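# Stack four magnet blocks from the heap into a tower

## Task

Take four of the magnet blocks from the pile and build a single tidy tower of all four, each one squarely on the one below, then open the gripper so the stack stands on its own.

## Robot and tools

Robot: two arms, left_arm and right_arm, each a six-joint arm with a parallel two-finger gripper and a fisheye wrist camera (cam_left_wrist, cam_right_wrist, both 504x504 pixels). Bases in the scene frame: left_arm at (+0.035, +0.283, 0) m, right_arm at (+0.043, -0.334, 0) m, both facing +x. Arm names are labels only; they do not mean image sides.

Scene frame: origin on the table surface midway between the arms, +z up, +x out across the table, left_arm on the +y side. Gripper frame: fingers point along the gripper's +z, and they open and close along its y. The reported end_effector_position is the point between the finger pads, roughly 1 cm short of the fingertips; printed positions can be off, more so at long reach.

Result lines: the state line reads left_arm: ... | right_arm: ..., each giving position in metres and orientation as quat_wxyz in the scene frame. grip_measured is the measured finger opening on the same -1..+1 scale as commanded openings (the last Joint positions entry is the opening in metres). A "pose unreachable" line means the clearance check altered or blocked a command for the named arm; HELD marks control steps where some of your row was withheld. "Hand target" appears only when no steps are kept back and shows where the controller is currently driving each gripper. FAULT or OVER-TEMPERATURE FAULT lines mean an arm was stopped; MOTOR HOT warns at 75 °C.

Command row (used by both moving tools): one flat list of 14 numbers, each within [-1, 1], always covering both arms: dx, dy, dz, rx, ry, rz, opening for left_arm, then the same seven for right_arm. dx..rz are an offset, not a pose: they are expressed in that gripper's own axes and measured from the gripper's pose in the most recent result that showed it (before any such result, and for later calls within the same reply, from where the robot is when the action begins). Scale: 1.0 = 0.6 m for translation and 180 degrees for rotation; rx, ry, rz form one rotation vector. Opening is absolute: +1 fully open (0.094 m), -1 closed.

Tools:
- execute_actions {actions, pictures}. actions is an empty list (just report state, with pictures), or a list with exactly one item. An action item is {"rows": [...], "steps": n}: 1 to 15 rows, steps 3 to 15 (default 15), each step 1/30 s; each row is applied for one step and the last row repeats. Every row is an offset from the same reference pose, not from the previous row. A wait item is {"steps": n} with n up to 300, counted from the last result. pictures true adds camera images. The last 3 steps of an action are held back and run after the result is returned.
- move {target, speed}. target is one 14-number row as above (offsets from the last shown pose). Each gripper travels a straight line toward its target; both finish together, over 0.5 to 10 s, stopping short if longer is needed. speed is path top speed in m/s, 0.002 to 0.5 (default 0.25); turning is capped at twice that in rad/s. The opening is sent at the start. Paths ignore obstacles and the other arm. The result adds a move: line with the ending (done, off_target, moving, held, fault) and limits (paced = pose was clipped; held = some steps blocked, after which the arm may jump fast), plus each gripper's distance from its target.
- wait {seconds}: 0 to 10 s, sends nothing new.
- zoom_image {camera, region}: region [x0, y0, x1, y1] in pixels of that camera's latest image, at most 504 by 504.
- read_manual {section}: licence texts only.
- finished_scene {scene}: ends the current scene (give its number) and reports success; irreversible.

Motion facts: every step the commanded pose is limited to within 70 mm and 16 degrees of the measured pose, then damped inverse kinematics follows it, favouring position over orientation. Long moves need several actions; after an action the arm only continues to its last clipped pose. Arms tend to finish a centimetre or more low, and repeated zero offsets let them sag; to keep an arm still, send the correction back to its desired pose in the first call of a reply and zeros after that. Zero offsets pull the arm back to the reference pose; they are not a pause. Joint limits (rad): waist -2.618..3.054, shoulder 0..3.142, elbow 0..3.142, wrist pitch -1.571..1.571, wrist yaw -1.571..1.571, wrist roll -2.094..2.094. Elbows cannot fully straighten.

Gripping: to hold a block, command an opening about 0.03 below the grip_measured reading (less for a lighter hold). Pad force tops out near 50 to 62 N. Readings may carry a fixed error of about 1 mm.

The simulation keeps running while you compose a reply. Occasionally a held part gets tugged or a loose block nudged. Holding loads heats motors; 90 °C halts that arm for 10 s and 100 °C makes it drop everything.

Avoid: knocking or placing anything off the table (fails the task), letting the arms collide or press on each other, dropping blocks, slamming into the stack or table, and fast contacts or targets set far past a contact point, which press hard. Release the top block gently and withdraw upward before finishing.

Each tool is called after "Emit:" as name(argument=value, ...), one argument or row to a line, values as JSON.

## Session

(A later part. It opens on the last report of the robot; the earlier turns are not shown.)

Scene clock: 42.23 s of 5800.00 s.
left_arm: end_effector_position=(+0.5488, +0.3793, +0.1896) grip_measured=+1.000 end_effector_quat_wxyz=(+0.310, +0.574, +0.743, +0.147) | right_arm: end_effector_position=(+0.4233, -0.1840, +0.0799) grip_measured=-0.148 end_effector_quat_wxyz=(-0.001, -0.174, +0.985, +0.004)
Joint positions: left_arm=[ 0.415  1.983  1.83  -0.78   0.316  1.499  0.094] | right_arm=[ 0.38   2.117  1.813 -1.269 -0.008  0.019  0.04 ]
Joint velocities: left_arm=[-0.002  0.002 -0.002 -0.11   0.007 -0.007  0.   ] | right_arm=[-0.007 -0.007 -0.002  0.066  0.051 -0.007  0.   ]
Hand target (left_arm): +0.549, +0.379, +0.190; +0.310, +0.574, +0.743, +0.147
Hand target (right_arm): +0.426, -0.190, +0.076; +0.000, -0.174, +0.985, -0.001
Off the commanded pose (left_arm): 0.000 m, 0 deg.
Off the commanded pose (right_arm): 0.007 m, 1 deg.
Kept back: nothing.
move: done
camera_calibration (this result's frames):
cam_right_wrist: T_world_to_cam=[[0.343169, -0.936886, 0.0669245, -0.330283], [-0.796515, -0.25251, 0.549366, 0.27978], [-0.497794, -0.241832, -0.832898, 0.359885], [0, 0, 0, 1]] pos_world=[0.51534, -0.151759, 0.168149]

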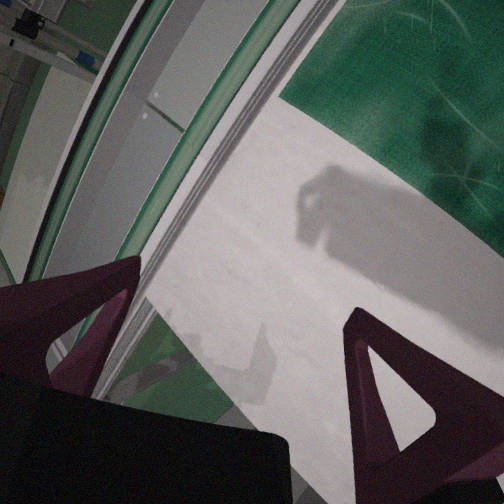

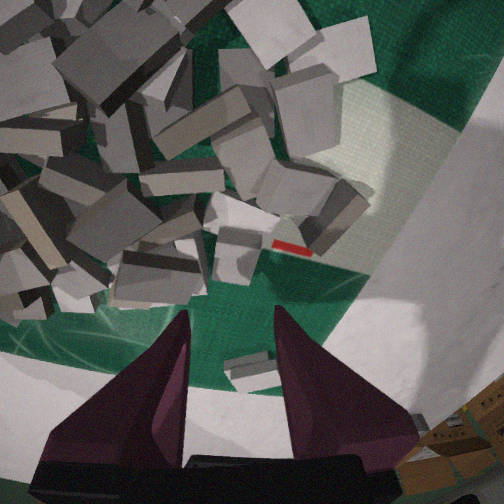

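Emit:
move(
  target=[0,0,0,0,0,0,1, 0.02,-0.006,0.043,0,-0.095,0.055,-0.15],
  speed=0.2,
)

Emit:
zoom_image(
  camera="cam_right_wrist",
  region=[130, 150, 350, 370],
)

Scene clock: 44.03 s of 5800.00 s.
left_arm: end_effector_position=(+0.5488, +0.3793, +0.1896) grip_measured=+1.000 end_effector_quat_wxyz=(+0.310, +0.574, +0.743, +0.147) | right_arm: end_effector_position=(+0.4118, -0.1925, +0.0452) grip_measured=-0.148 end_effector_quat_wxyz=(+0.129, -0.090, +0.987, +0.030)
Joint positions: left_arm=[ 0.415  1.983  1.83  -0.78   0.316  1.499  0.094] | right_arm=[ 0.38   1.851  1.257 -0.712  0.013  0.186  0.04 ]
Joint velocities: left_arm=[-0.002 -0.012 -0.022 -0.007 -0.007 -0.007  0.   ] | right_arm=[-0.007 -0.002 -0.012  0.022 -0.007  0.037 -0.   ]
Hand target (left_arm): +0.549, +0.379, +0.190; +0.310, +0.574, +0.743, +0.147
Hand target (right_arm): +0.413, -0.192, +0.052; +0.144, -0.089, +0.985, +0.029
Off the commanded pose (left_arm): 0.000 m, 0 deg.
Off the commanded pose (right_arm): 0.009 m, 2 deg.
Kept back: nothing.
move: done
camera_calibration (this result's frames):
cam_right_wrist: T_world_to_cam=[[0.167343, -0.985227, 0.0363989, -0.267474], [-0.938112, -0.147768, 0.313226, 0.37669], [-0.30322, -0.0865623, -0.948981, 0.278272], [0, 0, 0, 1]] pos_world=[0.482514, -0.183772, 0.155821]

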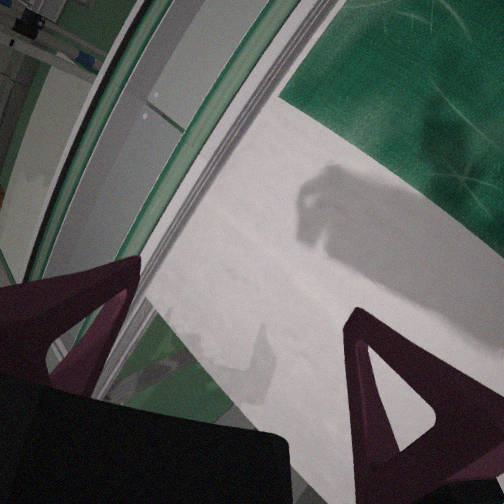

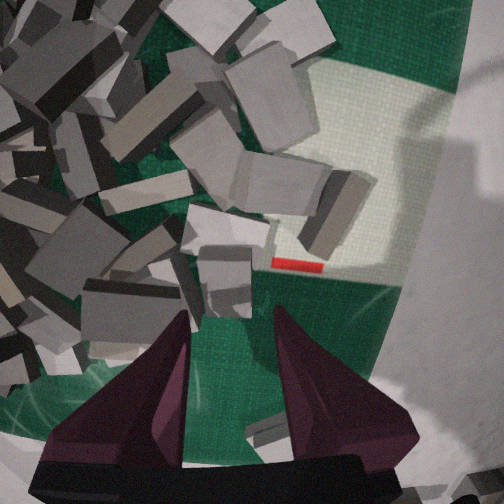

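Region (130, 150, 350, 370) of cam_right_wrist's 504x504 image, scaled by 2.291, with more detail than that image has.

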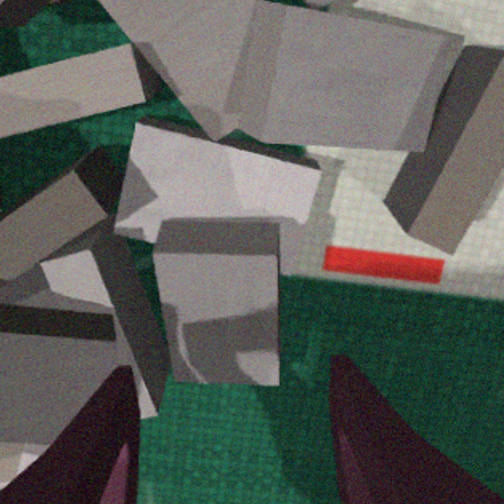

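Emit:
move(
  target=[0,0,0,0,0,0,1, -0.008,0.012,0.0,0,0,0,-0.28],
  speed=0.1,
)

Emit:
move(
  target=[0,0,0,0,0,0,1, 0,0,0.028,0,0,0,-0.28],
  speed=0.1,
)

Emit:
zoom_image(
  camera="cam_right_wrist",
  region=[130, 200, 350, 420],
)

Scene clock: 45.03 s of 5800.00 s.
left_arm: end_effector_position=(+0.5488, +0.3793, +0.1896) grip_measured=+1.000 end_effector_quat_wxyz=(+0.310, +0.574, +0.743, +0.147) | right_arm: end_effector_position=(+0.4075, -0.1911, +0.0391) grip_measured=-0.278 end_effector_quat_wxyz=(+0.117, -0.090, +0.989, +0.028)
Joint positions: left_arm=[ 0.415  1.983  1.83  -0.78   0.316  1.499  0.094] | right_arm=[ 0.387  1.866  1.257 -0.722  0.013  0.195  0.034]
Joint velocities: left_arm=[ 0.012  0.007  0.002  0.007  0.007 -0.051  0.   ] | right_arm=[-0.017  0.007 -0.017  0.007 -0.022 -0.037  0.   ]
Hand target (left_arm): +0.549, +0.379, +0.190; +0.310, +0.574, +0.743, +0.147
Hand target (right_arm): +0.415, -0.185, +0.047; +0.129, -0.091, +0.987, +0.030
Off the commanded pose (left_arm): 0.000 m, 0 deg.
Off the commanded pose (right_arm): 0.013 m, 1 deg.
Kept back: nothing.
move: off_target (right_arm)
camera_calibration (this result's frames):
cam_right_wrist: T_world_to_cam=[[0.166286, -0.985302, 0.0391068, -0.264872], [-0.930655, -0.143708, 0.336496, 0.371601], [-0.32593, -0.0923495, -0.940873, 0.279065], [0, 0, 0, 1]] pos_world=[0.480832, -0.181805, 0.147881]

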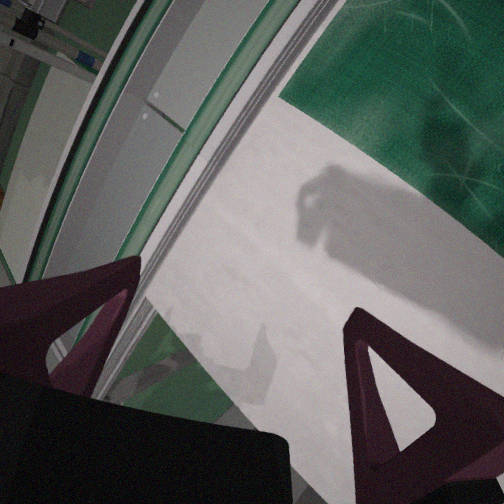

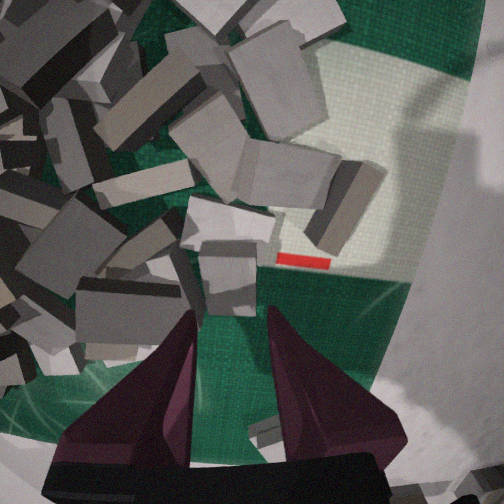

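Scene clock: 45.73 s of 5800.00 s.
left_arm: end_effector_position=(+0.5488, +0.3793, +0.1896) grip_measured=+1.000 end_effector_quat_wxyz=(+0.310, +0.574, +0.743, +0.147) | right_arm: end_effector_position=(+0.4113, -0.1897, +0.0371) grip_measured=-0.278 end_effector_quat_wxyz=(+0.122, -0.089, +0.988, +0.029)
Joint positions: left_arm=[ 0.415  1.983  1.83  -0.78   0.316  1.499  0.094] | right_arm=[ 0.387  1.874  1.257 -0.702  0.013  0.195  0.034]
Joint velocities: left_arm=[-0.012 -0.002 -0.017  0.081 -0.022 -0.007  0.   ] | right_arm=[ 0.012  0.007  0.012  0.007 -0.007  0.007 -0.001]
Hand target (left_arm): +0.549, +0.379, +0.190; +0.310, +0.574, +0.743, +0.147
Hand target (right_arm): +0.411, -0.190, +0.023; +0.117, -0.090, +0.989, +0.028
Off the commanded pose (left_arm): 0.000 m, 0 deg.
Off the commanded pose (right_arm): 0.014 m, 1 deg.
Kept back: nothing.
move: off_target (right_arm)
camera_calibration (this result's frames):
cam_right_wrist: T_world_to_cam=[[0.165784, -0.985465, 0.0370811, -0.263756], [-0.934237, -0.144904, 0.325889, 0.377676], [-0.315779, -0.0886698, -0.944681, 0.275297], [0, 0, 0, 1]] pos_world=[0.483499, -0.180785, 0.146768]

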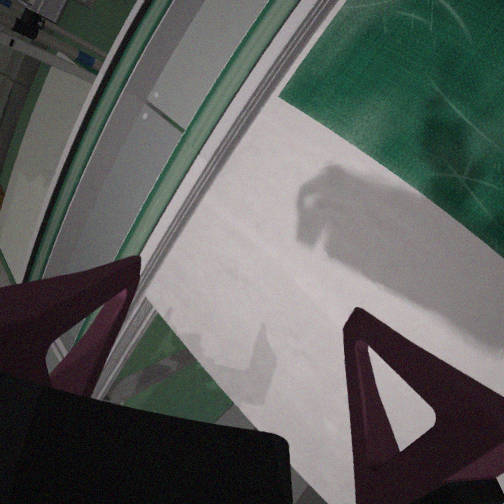

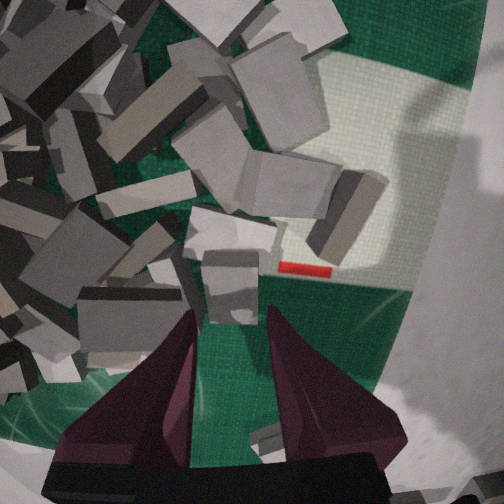

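Region (130, 200, 350, 420) of cam_right_wrist's 504x504 image, scaled by 2.291, with more detail than that image has.

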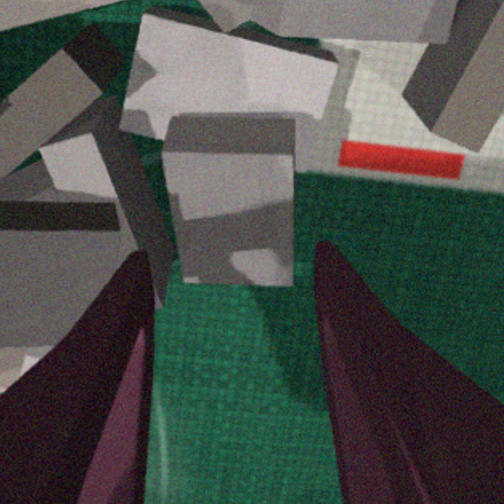

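Emit:
move(
  target=[0,0,0,0,0,0,1, -0.022,-0.002,-0.04,0,0,0,-0.34],
  speed=0.15,
)

Scene clock: 46.90 s of 5800.00 s.
left_arm: end_effector_position=(+0.5488, +0.3793, +0.1896) grip_measured=+1.000 end_effector_quat_wxyz=(+0.310, +0.574, +0.743, +0.147) | right_arm: end_effector_position=(+0.4087, -0.1901, +0.0513) grip_measured=-0.338 end_effector_quat_wxyz=(+0.106, -0.090, +0.990, +0.026)
Joint positions: left_arm=[ 0.415  1.983  1.83  -0.78   0.316  1.499  0.094] | right_arm=[ 0.387  1.874  1.325 -0.804  0.01   0.194  0.031]
Joint velocities: left_arm=[-0.012  0.002 -0.022  0.007 -0.007 -0.081  0.   ] | right_arm=[-0.002 -0.002 -0.007 -0.037 -0.007  0.037  0.001]
Hand target (left_arm): +0.549, +0.379, +0.190; +0.310, +0.574, +0.743, +0.147
Hand target (right_arm): +0.418, -0.190, +0.064; +0.123, -0.089, +0.988, +0.029
Off the commanded pose (left_arm): 0.000 m, 0 deg.
Off the commanded pose (right_arm): 0.016 m, 2 deg.
Kept back: nothing.
move: off_target (right_arm)
camera_calibration (this result's frames):
cam_right_wrist: T_world_to_cam=[[0.168875, -0.984761, 0.0415598, -0.26564], [-0.922716, -0.143129, 0.357924, 0.364591], [-0.346521, -0.0987921, -0.932826, 0.297843], [0, 0, 0, 1]] pos_world=[0.484483, -0.179984, 0.15838]

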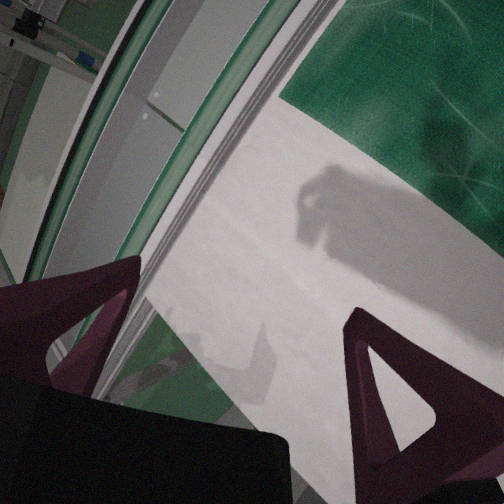

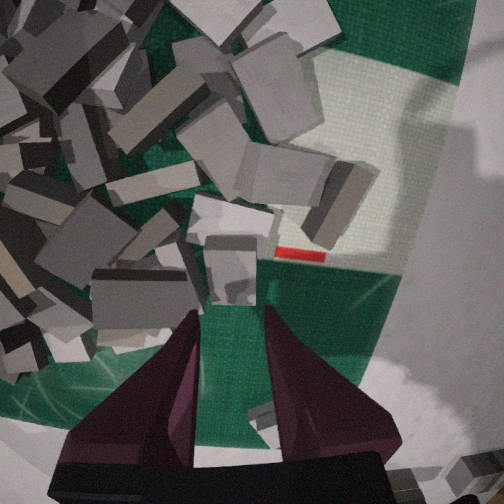

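Emit:
move(
  target=[0,0,0,0,0,0,1, -0.024,0,0.012,0,-0.025,0,-0.34],
  speed=0.1,
)

Scene clock: 48.07 s of 5800.00 s.
left_arm: end_effector_position=(+0.5488, +0.3793, +0.1896) grip_measured=+1.000 end_effector_quat_wxyz=(+0.310, +0.574, +0.743, +0.147) | right_arm: end_effector_position=(+0.4231, -0.1848, +0.0496) grip_measured=-0.338 end_effector_quat_wxyz=(+0.140, -0.090, +0.985, +0.035)
Joint positions: left_arm=[ 0.415  1.983  1.83  -0.78   0.316  1.499  0.094] | right_arm=[ 0.387  1.874  1.299 -0.706  0.012  0.194  0.031]
Joint velocities: left_arm=[-0.002 -0.022 -0.002 -0.022  0.022  0.037  0.   ] | right_arm=[-0.007  0.002 -0.002  0.022  0.037 -0.051 -0.   ]
Hand target (left_arm): +0.549, +0.379, +0.190; +0.310, +0.574, +0.743, +0.147
Hand target (right_arm): +0.424, -0.187, +0.047; +0.144, -0.090, +0.985, +0.029
Off the commanded pose (left_arm): 0.000 m, 0 deg.
Off the commanded pose (right_arm): 0.003 m, 1 deg.
Kept back: nothing.
move: done
camera_calibration (this result's frames):
cam_right_wrist: T_world_to_cam=[[0.166033, -0.985711, 0.0284192, -0.261079], [-0.944766, -0.150746, 0.291021, 0.39043], [-0.282579, -0.0751686, -0.956294, 0.280204], [0, 0, 0, 1]] pos_world=[0.491392, -0.17743, 0.161754]

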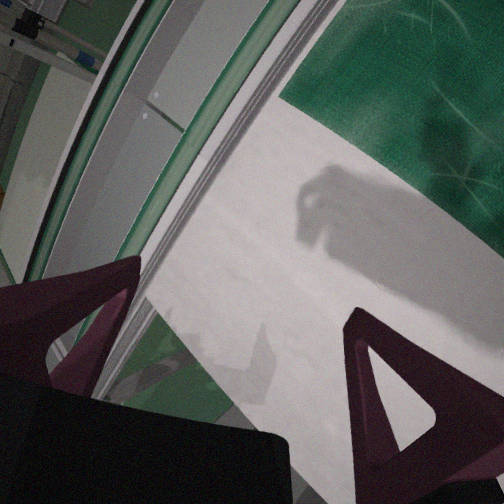

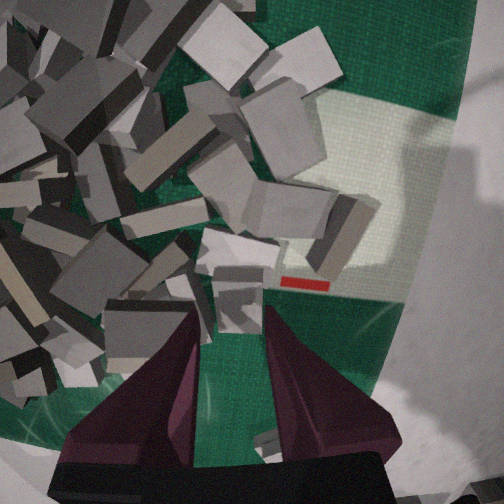

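Emit:
move(
  target=[0,0,0,0,0,0,1, 0,-0.017,0,0,0,0,-0.3],
  speed=0.1,
)

Emit:
move(
  target=[0,0,0,0,0,0,1, 0.005,-0.004,0.038,0,0,0,-0.3],
  speed=0.1,
)

Emit:
zoom_image(
  camera="cam_right_wrist",
  region=[130, 200, 350, 420],
)

Scene clock: 49.00 s of 5800.00 s.
left_arm: end_effector_position=(+0.5488, +0.3793, +0.1896) grip_measured=+1.000 end_effector_quat_wxyz=(+0.310, +0.574, +0.743, +0.147) | right_arm: end_effector_position=(+0.4261, -0.1918, +0.0496) grip_measured=-0.302 end_effector_quat_wxyz=(+0.141, -0.089, +0.985, +0.033)
Joint positions: left_arm=[ 0.415  1.983  1.83  -0.78   0.316  1.499  0.094] | right_arm=[ 0.368  1.874  1.299 -0.705  0.011  0.176  0.033]
Joint velocities: left_arm=[-0.002 -0.002 -0.012 -0.037  0.022 -0.007  0.   ] | right_arm=[-0.012 -0.002  0.012  0.081  0.037 -0.022 -0.   ]
Hand target (left_arm): +0.549, +0.379, +0.190; +0.310, +0.574, +0.743, +0.147
Hand target (right_arm): +0.425, -0.195, +0.049; +0.140, -0.090, +0.985, +0.035
Off the commanded pose (left_arm): 0.000 m, 0 deg.
Off the commanded pose (right_arm): 0.003 m, 0 deg.
Kept back: nothing.
move: done
camera_calibration (this result's frames):
cam_right_wrist: T_world_to_cam=[[0.164305, -0.985873, 0.0325385, -0.26802], [-0.94573, -0.148068, 0.28926, 0.393176], [-0.280356, -0.0782996, -0.956697, 0.279067], [0, 0, 0, 1]] pos_world=[0.494114, -0.184166, 0.161973]

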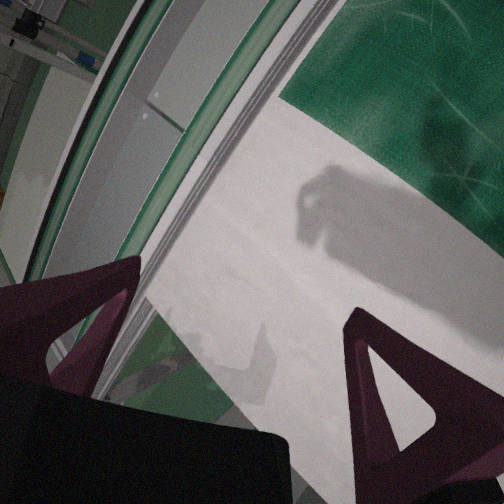

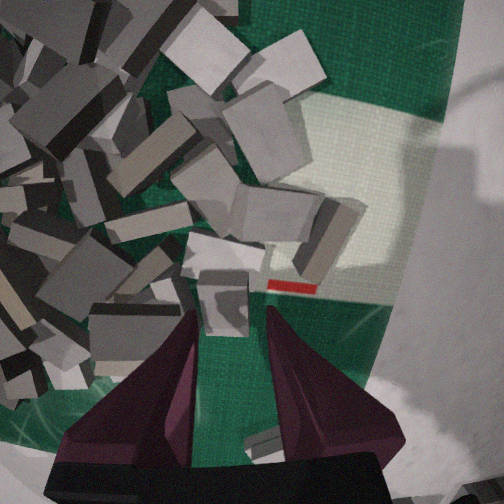

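Scene clock: 49.73 s of 5800.00 s.
left_arm: end_effector_position=(+0.5488, +0.3793, +0.1896) grip_measured=+1.000 end_effector_quat_wxyz=(+0.310, +0.574, +0.743, +0.147) | right_arm: end_effector_position=(+0.4279, -0.1905, +0.0311) grip_measured=-0.302 end_effector_quat_wxyz=(+0.137, -0.090, +0.986, +0.034)
Joint positions: left_arm=[ 0.415  1.983  1.83  -0.78   0.316  1.499  0.094] | right_arm=[ 0.368  1.912  1.274 -0.649  0.008  0.176  0.033]
Joint velocities: left_arm=[-0.007 -0.012  0.002  0.051  0.007 -0.037  0.   ] | right_arm=[ 0.002 -0.002 -0.002 -0.007  0.022 -0.007 -0.   ]
Hand target (left_arm): +0.549, +0.379, +0.190; +0.310, +0.574, +0.743, +0.147
Hand target (right_arm): +0.430, -0.193, +0.027; +0.141, -0.089, +0.985, +0.033
Off the commanded pose (left_arm): 0.000 m, 0 deg.
Off the commanded pose (right_arm): 0.005 m, 0 deg.
Kept back: nothing.
move: done
camera_calibration (this result's frames):
cam_right_wrist: T_world_to_cam=[[0.165864, -0.98567, 0.0307261, -0.266966], [-0.94332, -0.1495, 0.296307, 0.398969], [-0.287467, -0.078131, -0.954598, 0.264914], [0, 0, 0, 1]] pos_world=[0.49679, -0.182796, 0.142872]

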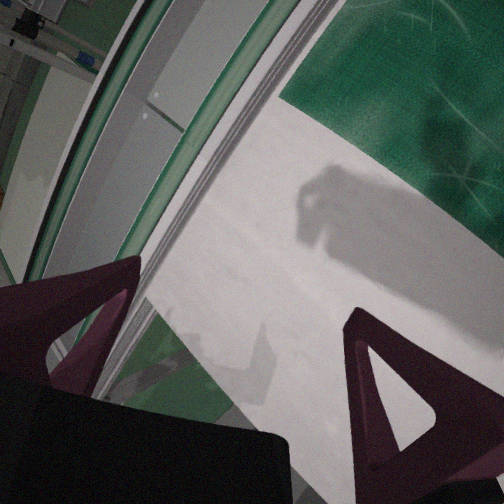

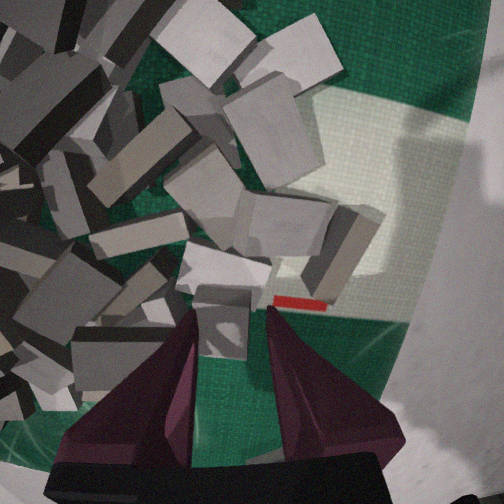

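Region (130, 200, 350, 420) of cam_right_wrist's 504x504 image, scaled by 2.291, with more detail than that image has.

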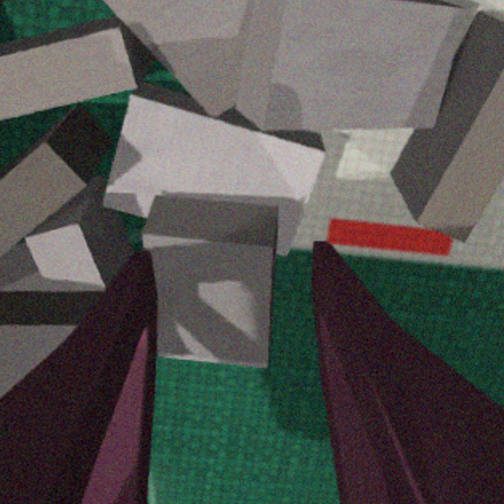

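Emit:
move(
  target=[0,0,0,0,0,0,1, 0,0,0,0,0,0,-0.15],
)

Emit:
move(
  target=[0,0,0,0,0,0,1, 0.008,0,0.016,0,0,0,-0.15],
  speed=0.1,
)

Emit:
move(
  target=[0,0,0,0,0,0,1, 0,0,0,0,0,0,-0.53],
)

Emit:
zoom_image(
  camera="cam_right_wrist",
  region=[130, 200, 350, 420],
)

Scene clock: 50.67 s of 5800.00 s.
left_arm: end_effector_position=(+0.5488, +0.3793, +0.1896) grip_measured=+1.000 end_effector_quat_wxyz=(+0.310, +0.574, +0.743, +0.147) | right_arm: end_effector_position=(+0.4276, -0.1906, +0.0310) grip_measured=-0.152 end_effector_quat_wxyz=(+0.137, -0.090, +0.986, +0.034)
Joint positions: left_arm=[ 0.415  1.983  1.83  -0.78   0.316  1.499  0.094] | right_arm=[ 0.368  1.912  1.274 -0.65   0.008  0.176  0.04 ]
Joint velocities: left_arm=[ 0.017  0.002 -0.007  0.051 -0.007 -0.051  0.   ] | right_arm=[ 0.002 -0.002 -0.002  0.037  0.022 -0.022 -0.   ]
Hand target (left_arm): +0.549, +0.379, +0.190; +0.310, +0.574, +0.743, +0.147
Hand target (right_arm): +0.428, -0.190, +0.031; +0.137, -0.090, +0.986, +0.034
Off the commanded pose (left_arm): 0.000 m, 0 deg.
Off the commanded pose (right_arm): 0.000 m, 0 deg.
Kept back: nothing.
move: done
camera_calibration (this result's frames):
cam_right_wrist: T_world_to_cam=[[0.165897, -0.985658, 0.0309437, -0.267034], [-0.943002, -0.149381, 0.297378, 0.398591], [-0.28849, -0.0785139, -0.954258, 0.265111], [0, 0, 0, 1]] pos_world=[0.496654, -0.182847, 0.142716]

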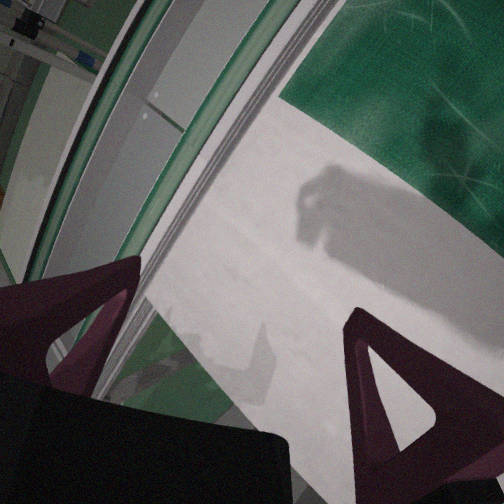

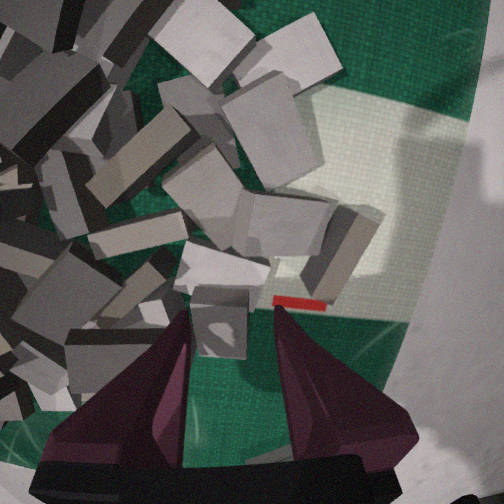

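Scene clock: 51.37 s of 5800.00 s.
left_arm: end_effector_position=(+0.5488, +0.3793, +0.1896) grip_measured=+1.000 end_effector_quat_wxyz=(+0.310, +0.574, +0.743, +0.147) | right_arm: end_effector_position=(+0.4274, -0.1910, +0.0272) grip_measured=-0.152 end_effector_quat_wxyz=(+0.140, -0.090, +0.986, +0.034)
Joint positions: left_arm=[ 0.415  1.983  1.83  -0.78   0.316  1.499  0.094] | right_arm=[ 0.368  1.912  1.256 -0.625  0.009  0.176  0.04 ]
Joint velocities: left_arm=[-0.007  0.002 -0.007 -0.037  0.007  0.022  0.   ] | right_arm=[ 0.002 -0.022  0.007  0.022 -0.022  0.081  0.001]
Hand target (left_arm): +0.549, +0.379, +0.190; +0.310, +0.574, +0.743, +0.147
Hand target (right_arm): +0.426, -0.191, +0.021; +0.137, -0.090, +0.986, +0.033
Off the commanded pose (left_arm): 0.000 m, 0 deg.
Off the commanded pose (right_arm): 0.007 m, 0 deg.
Kept back: nothing.
move: done
camera_calibration (this result's frames):
cam_right_wrist: T_world_to_cam=[[0.165279, -0.985753, 0.0312178, -0.267016], [-0.9449, -0.149201, 0.291382, 0.400435], [-0.282573, -0.077657, -0.956097, 0.259055], [0, 0, 0, 1]] pos_world=[0.495705, -0.183349, 0.139338]

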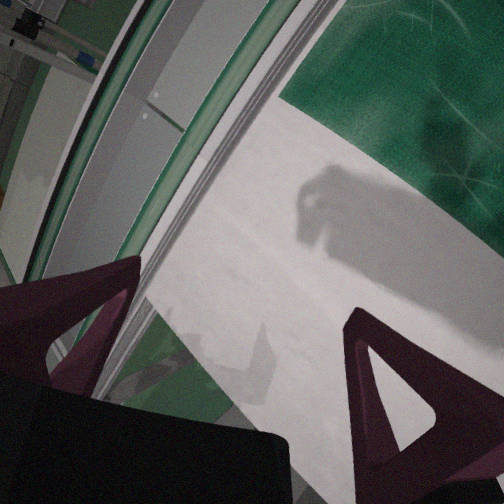

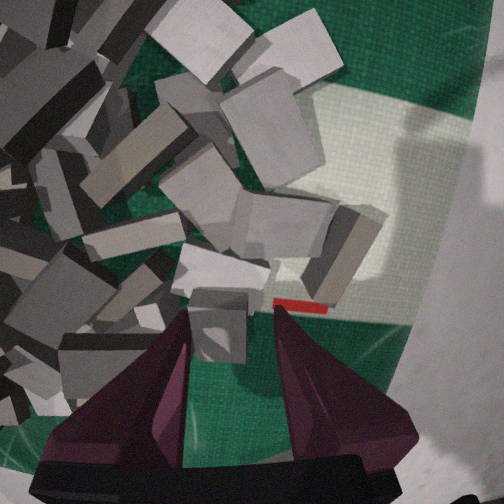

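Scene clock: 51.87 s of 5800.00 s.
left_arm: end_effector_position=(+0.5488, +0.3793, +0.1896) grip_measured=+1.000 end_effector_quat_wxyz=(+0.310, +0.574, +0.743, +0.147) | right_arm: end_effector_position=(+0.4271, -0.1908, +0.0271) grip_measured=-0.487 end_effector_quat_wxyz=(+0.139, -0.090, +0.986, +0.034)
Joint positions: left_arm=[ 0.415  1.983  1.83  -0.78   0.316  1.499  0.094] | right_arm=[ 0.368  1.912  1.256 -0.626  0.008  0.176  0.024]
Joint velocities: left_arm=[ 0.002  0.007 -0.017 -0.037  0.051 -0.007  0.   ] | right_arm=[-0.012 -0.027 -0.017 -0.037  0.051  0.007 -0.001]
Hand target (left_arm): +0.549, +0.379, +0.190; +0.310, +0.574, +0.743, +0.147
Hand target (right_arm): +0.427, -0.191, +0.027; +0.140, -0.090, +0.986, +0.034
Off the commanded pose (left_arm): 0.000 m, 0 deg.
Off the commanded pose (right_arm): 0.000 m, 0 deg.
Kept back: nothing.
move: done
camera_calibration (this result's frames):
cam_right_wrist: T_world_to_cam=[[0.165744, -0.985715, 0.0299278, -0.266938], [-0.944476, -0.149933, 0.292377, 0.399882], [-0.283713, -0.0767259, -0.955835, 0.259599], [0, 0, 0, 1]] pos_world=[0.495574, -0.183251, 0.139206]

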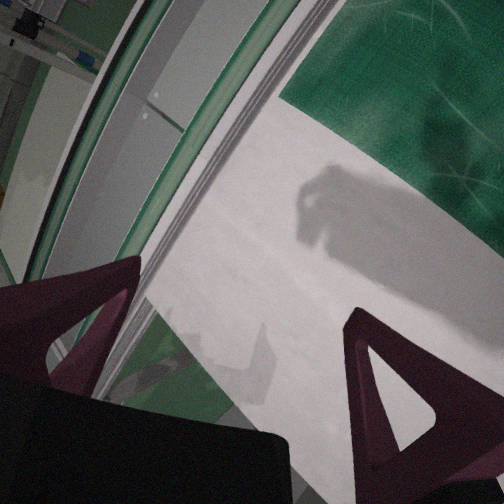

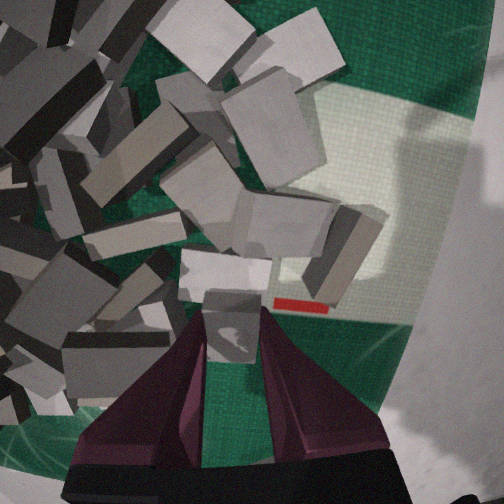

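Region (130, 200, 350, 420) of cam_right_wrist's 504x504 image, scaled by 2.291, with more detail than that image has.

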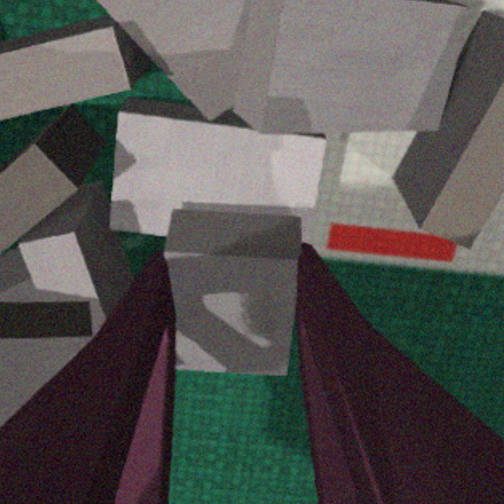

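Emit:
move(
  target=[0,0,0,0,0,0,1, 0,0,-0.1,0,0,0,-0.53],
  speed=0.12,
)

Scene clock: 53.20 s of 5800.00 s.
left_arm: end_effector_position=(+0.5488, +0.3793, +0.1896) grip_measured=+1.000 end_effector_quat_wxyz=(+0.310, +0.574, +0.743, +0.147) | right_arm: end_effector_position=(+0.4013, -0.2004, +0.0671) grip_measured=-0.487 end_effector_quat_wxyz=(+0.115, -0.090, +0.989, +0.028)
Joint positions: left_arm=[ 0.415  1.983  1.83  -0.78   0.316  1.499  0.094] | right_arm=[ 0.368  1.802  1.293 -0.824  0.008  0.176  0.024]
Joint velocities: left_arm=[-0.007 -0.017  0.007 -0.037  0.051 -0.007  0.   ] | right_arm=[ 0.012 -0.012 -0.007  0.022  0.007  0.037 -0.001]
Hand target (left_arm): +0.549, +0.379, +0.190; +0.310, +0.574, +0.743, +0.147
Hand target (right_arm): +0.410, -0.196, +0.084; +0.140, -0.090, +0.986, +0.034
Off the commanded pose (left_arm): 0.000 m, 0 deg.
Off the commanded pose (right_arm): 0.020 m, 3 deg.
Kept back: nothing.
move: off_target (right_arm)
camera_calibration (this result's frames):
cam_right_wrist: T_world_to_cam=[[0.167381, -0.985102, 0.0394686, -0.274563], [-0.929581, -0.144358, 0.339174, 0.354314], [-0.328423, -0.0934606, -0.939895, 0.303309], [0, 0, 0, 1]] pos_world=[0.474934, -0.190977, 0.175741]

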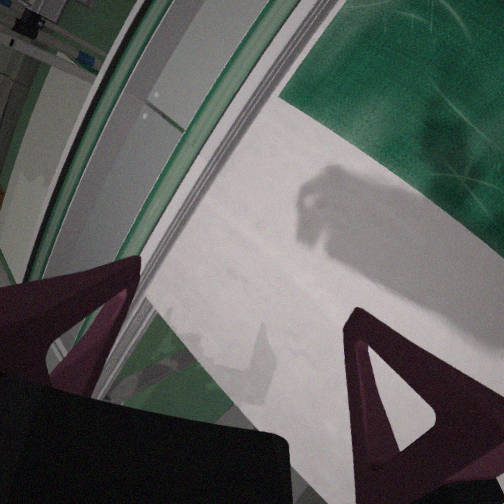

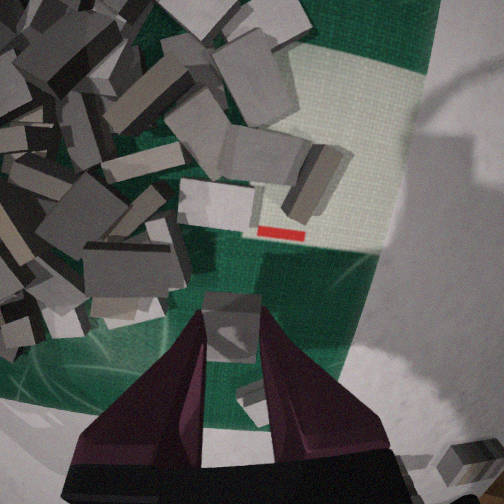

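Emit:
move(
  target=[0,0,0,0,0,0,1, 0.157,-0.047,-0.06,0.052,0.061,0.355,-0.53],
  speed=0.35,
)

Emit:
move(
  target=[0,0,0,0,0,0,1, 0,0,0.035,0,0,0,-0.53],
  speed=0.1,
)

Emit:
zoom_image(
  camera="cam_right_wrist",
  region=[160, 230, 310, 380],
)

Scene clock: 55.70 s of 5800.00 s.
left_arm: end_effector_position=(+0.5488, +0.3793, +0.1896) grip_measured=+1.000 end_effector_quat_wxyz=(+0.310, +0.574, +0.743, +0.147) | right_arm: end_effector_position=(+0.3112, -0.2415, +0.0736) grip_measured=-0.487 end_effector_quat_wxyz=(-0.003, +0.445, +0.895, -0.002)
Joint positions: left_arm=[ 0.415  1.983  1.83  -0.78   0.316  1.499  0.094] | right_arm=[ 0.338  1.647  1.167 -1.098 -0.002  1.251  0.024]
Joint velocities: left_arm=[ 0.007 -0.017 -0.012  0.022 -0.007 -0.007  0.   ] | right_arm=[ 0.002 -0.002  0.002 -0.007 -0.051 -0.022 -0.001]
Hand target (left_arm): +0.549, +0.379, +0.190; +0.310, +0.574, +0.743, +0.147
Hand target (right_arm): +0.308, -0.246, +0.078; -0.001, +0.454, +0.891, +0.000
Off the commanded pose (left_arm): 0.000 m, 0 deg.
Off the commanded pose (right_arm): 0.008 m, 1 deg.
Kept back: nothing.
move: done
camera_calibration (this result's frames):
cam_right_wrist: T_world_to_cam=[[-0.794702, -0.601586, 0.0808896, 0.0887828], [-0.467448, 0.691549, 0.550684, 0.30497], [-0.387223, 0.399818, -0.830785, 0.405376], [0, 0, 0, 1]] pos_world=[0.370084, -0.319568, 0.161656]

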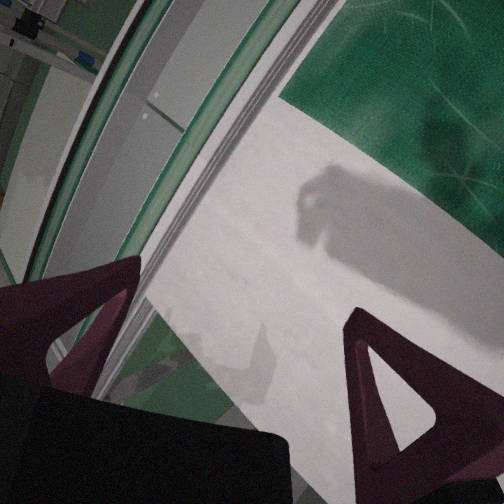

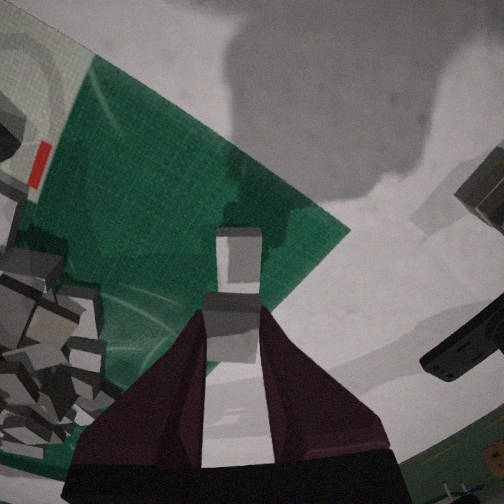

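Scene clock: 56.60 s of 5800.00 s.
left_arm: end_effector_position=(+0.5488, +0.3793, +0.1896) grip_measured=+1.000 end_effector_quat_wxyz=(+0.310, +0.574, +0.743, +0.147) | right_arm: end_effector_position=(+0.3121, -0.2412, +0.0552) grip_measured=-0.487 end_effector_quat_wxyz=(-0.002, +0.445, +0.895, -0.001)
Joint positions: left_arm=[ 0.415  1.983  1.83  -0.78   0.316  1.499  0.094] | right_arm=[ 0.338  1.667  1.114 -1.021 -0.002  1.251  0.024]
Joint velocities: left_arm=[-0.007 -0.027 -0.002 -0.022  0.022 -0.022  0.   ] | right_arm=[-0.002  0.017 -0.002  0.022  0.037 -0.022  0.   ]
Hand target (left_arm): +0.549, +0.379, +0.190; +0.310, +0.574, +0.743, +0.147
Hand target (right_arm): +0.311, -0.242, +0.053; -0.003, +0.445, +0.895, -0.002
Off the commanded pose (left_arm): 0.000 m, 0 deg.
Off the commanded pose (right_arm): 0.003 m, 0 deg.
Kept back: nothing.
move: done
camera_calibration (this result's frames):
cam_right_wrist: T_world_to_cam=[[-0.794875, -0.601645, 0.0787238, 0.0912783], [-0.46864, 0.691143, 0.55018, 0.315616], [-0.385422, 0.400431, -0.831327, 0.389896], [0, 0, 0, 1]] pos_world=[0.37074, -0.319345, 0.1433]

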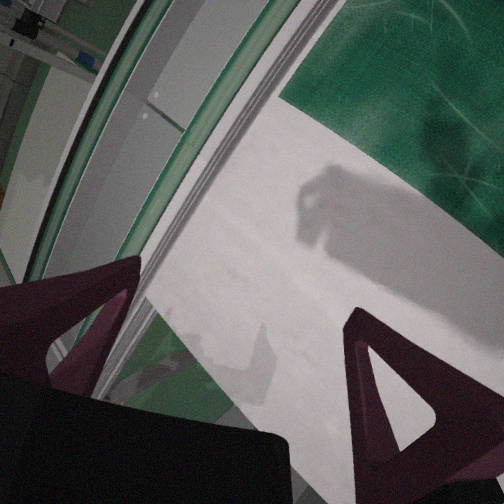

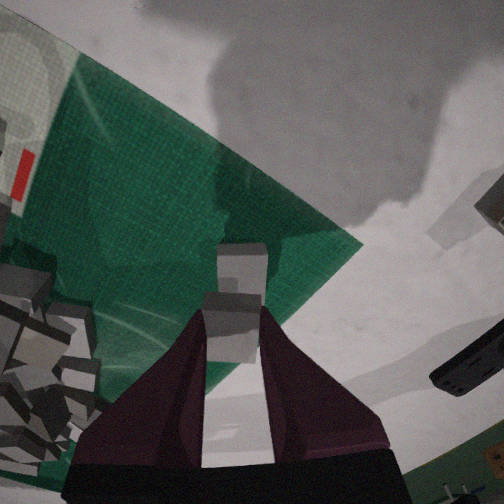

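Region (160, 230, 310, 380) of cam_right_wrist's 504x504 image, scaled by 3.360, with more detail than that image has.

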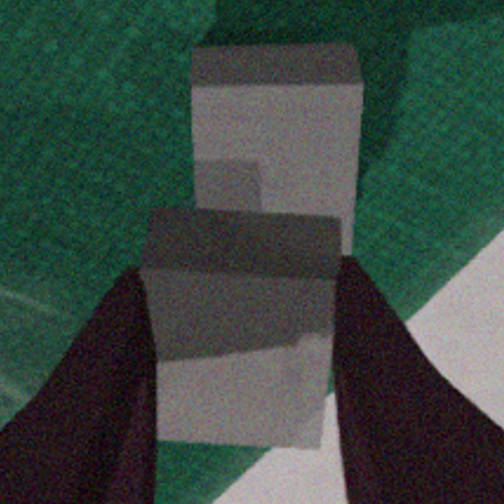

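Emit:
move(
  target=[0,0,0,0,0,0,1, -0.007,-0.014,0.012,0,0,0.006,-0.53],
  speed=0.1,
)

Emit:
zoom_image(
  camera="cam_right_wrist",
  region=[160, 230, 310, 380],
)

Scene clock: 57.53 s of 5800.00 s.
left_arm: end_effector_position=(+0.5488, +0.3793, +0.1896) grip_measured=+1.000 end_effector_quat_wxyz=(+0.310, +0.574, +0.743, +0.147) | right_arm: end_effector_position=(+0.3069, -0.2468, +0.0463) grip_measured=-0.487 end_effector_quat_wxyz=(-0.007, +0.451, +0.892, -0.006)
Joint positions: left_arm=[ 0.415  1.983  1.83  -0.78   0.316  1.499  0.094] | right_arm=[ 0.325  1.667  1.076 -0.998 -0.002  1.251  0.024]
Joint velocities: left_arm=[-0.012 -0.002 -0.017  0.066  0.007  0.051  0.   ] | right_arm=[-0.007  0.002 -0.012  0.022 -0.066  0.037  0.   ]
Hand target (left_arm): +0.549, +0.379, +0.190; +0.310, +0.574, +0.743, +0.147
Hand target (right_arm): +0.308, -0.250, +0.048; -0.002, +0.454, +0.891, -0.001
Off the commanded pose (left_arm): 0.000 m, 0 deg.
Off the commanded pose (right_arm): 0.003 m, 1 deg.
Kept back: nothing.
move: done
camera_calibration (this result's frames):
cam_right_wrist: T_world_to_cam=[[-0.801644, -0.59065, 0.0921939, 0.0886992], [-0.451624, 0.699419, 0.553939, 0.318539], [-0.391667, 0.402425, -0.827437, 0.38497], [0, 0, 0, 1]] pos_world=[0.365745, -0.325324, 0.133909]

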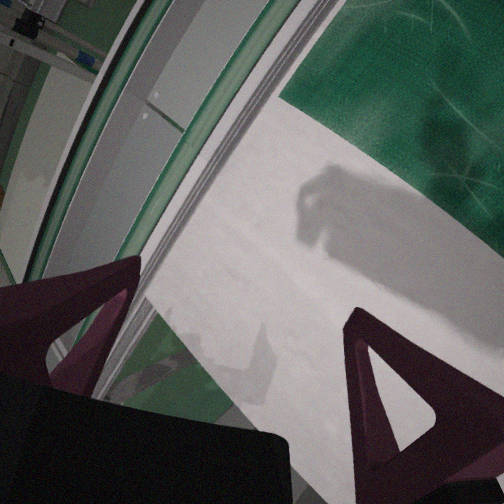

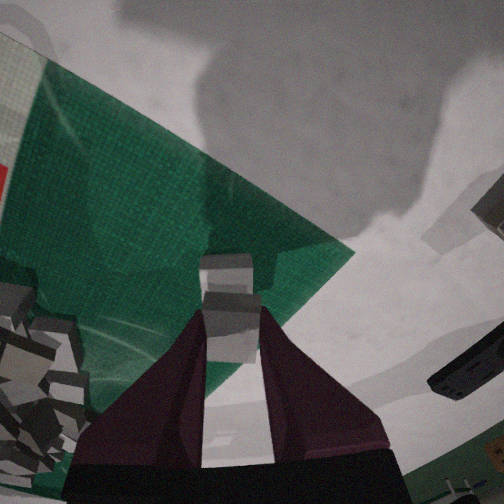

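Region (160, 230, 310, 380) of cam_right_wrist's 504x504 image, scaled by 3.360, with more detail than that image has.

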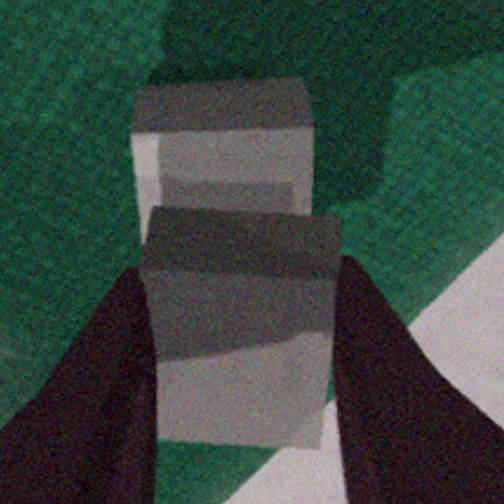

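Emit:
move(
  target=[0,0,0,0,0,0,1, -0.014,0.002,0.002,0,0,0,-0.53],
  speed=0.1,
)

Emit:
zoom_image(
  camera="cam_right_wrist",
  region=[160, 230, 310, 380],
)

Scene clock: 58.50 s of 5800.00 s.
left_arm: end_effector_position=(+0.5488, +0.3793, +0.1896) grip_measured=+1.000 end_effector_quat_wxyz=(+0.310, +0.574, +0.743, +0.147) | right_arm: end_effector_position=(+0.3080, -0.2510, +0.0435) grip_measured=-0.487 end_effector_quat_wxyz=(-0.011, +0.450, +0.893, -0.008)
Joint positions: left_arm=[ 0.415  1.983  1.83  -0.78   0.316  1.499  0.094] | right_arm=[ 0.308  1.678  1.076 -0.996 -0.003  1.232  0.024]
Joint velocities: left_arm=[-0.012  0.017  0.017  0.007  0.022  0.022  0.   ] | right_arm=[-0.017  0.012 -0.007  0.037 -0.022  0.051 -0.001]
Hand target (left_arm): +0.549, +0.379, +0.190; +0.310, +0.574, +0.743, +0.147
Hand target (right_arm): +0.313, -0.253, +0.045; -0.007, +0.451, +0.892, -0.006
Off the commanded pose (left_arm): 0.000 m, 0 deg.
Off the commanded pose (right_arm): 0.005 m, 1 deg.
Kept back: nothing.
move: done
camera_calibration (this result's frames):
cam_right_wrist: T_world_to_cam=[[-0.799243, -0.592627, 0.100019, 0.0857576], [-0.448656, 0.699052, 0.556807, 0.322488], [-0.399897, 0.40015, -0.824598, 0.386602], [0, 0, 0, 1]] pos_world=[0.367829, -0.329312, 0.13065]

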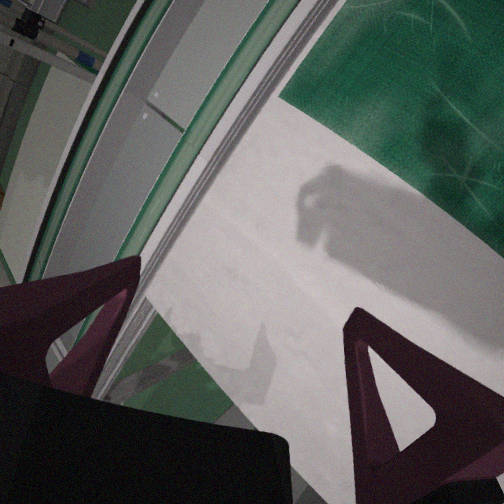

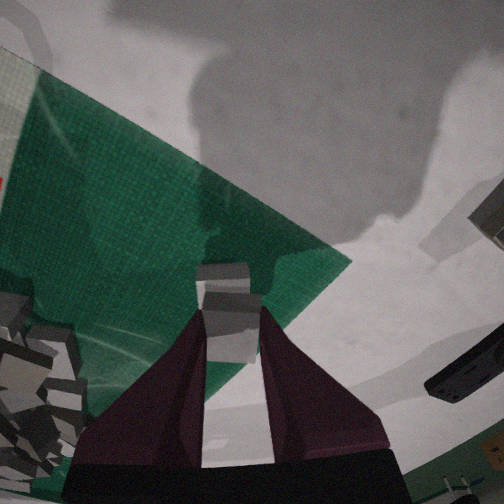

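Region (160, 230, 310, 380) of cam_right_wrist's 504x504 image, scaled by 3.360, with more detail than that image has.

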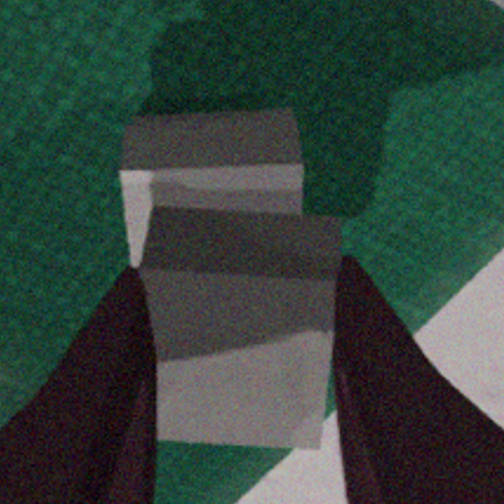

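Emit:
move(
  target=[0,0,0,0,0,0,1, -0.002,0.007,0.0,-0.008,-0.004,0,-0.53],
  speed=0.05,
)

Emit:
zoom_image(
  camera="cam_right_wrist",
  region=[160, 230, 310, 380],
)

Scene clock: 59.43 s of 5800.00 s.
left_arm: end_effector_position=(+0.5488, +0.3793, +0.1896) grip_measured=+1.000 end_effector_quat_wxyz=(+0.310, +0.574, +0.743, +0.147) | right_arm: end_effector_position=(+0.3130, -0.2495, +0.0434) grip_measured=-0.487 end_effector_quat_wxyz=(-0.003, +0.450, +0.893, -0.001)
Joint positions: left_arm=[ 0.415  1.983  1.83  -0.78   0.316  1.499  0.094] | right_arm=[ 0.308  1.678  1.076 -0.975 -0.003  1.231  0.024]
Joint velocities: left_arm=[ 0.002  0.007 -0.022  0.022 -0.007  0.022  0.   ] | right_arm=[-0.012 -0.002  0.012 -0.037  0.007  0.007 -0.001]
Hand target (left_arm): +0.549, +0.379, +0.190; +0.310, +0.574, +0.743, +0.147
Hand target (right_arm): +0.312, -0.250, +0.043; +0.000, +0.450, +0.893, -0.000
Off the commanded pose (left_arm): 0.000 m, 0 deg.
Off the commanded pose (right_arm): 0.001 m, 0 deg.
Kept back: nothing.
move: done
camera_calibration (this result's frames):
cam_right_wrist: T_world_to_cam=[[-0.800372, -0.5941, 0.0803104, 0.0915], [-0.460572, 0.695103, 0.552002, 0.326657], [-0.383768, 0.404818, -0.829966, 0.384255], [0, 0, 0, 1]] pos_world=[0.371148, -0.328254, 0.131255]

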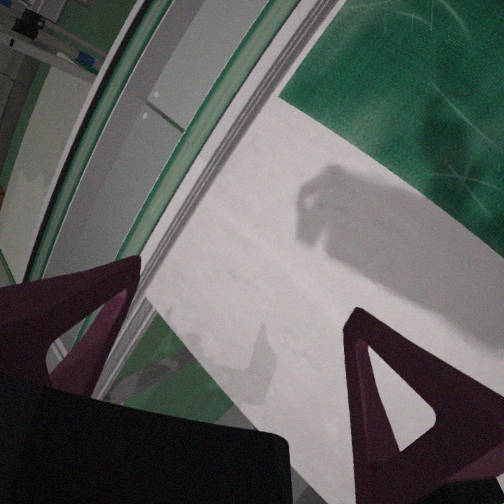

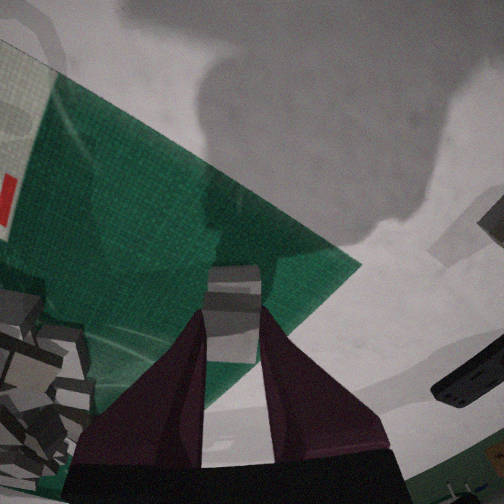

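Region (160, 230, 310, 380) of cam_right_wrist's 504x504 image, scaled by 3.360, with more detail than that image has.

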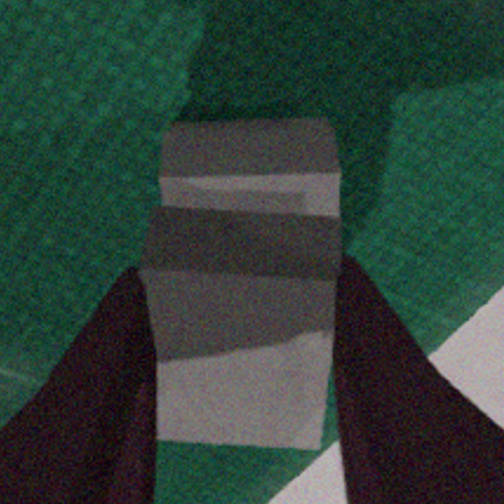

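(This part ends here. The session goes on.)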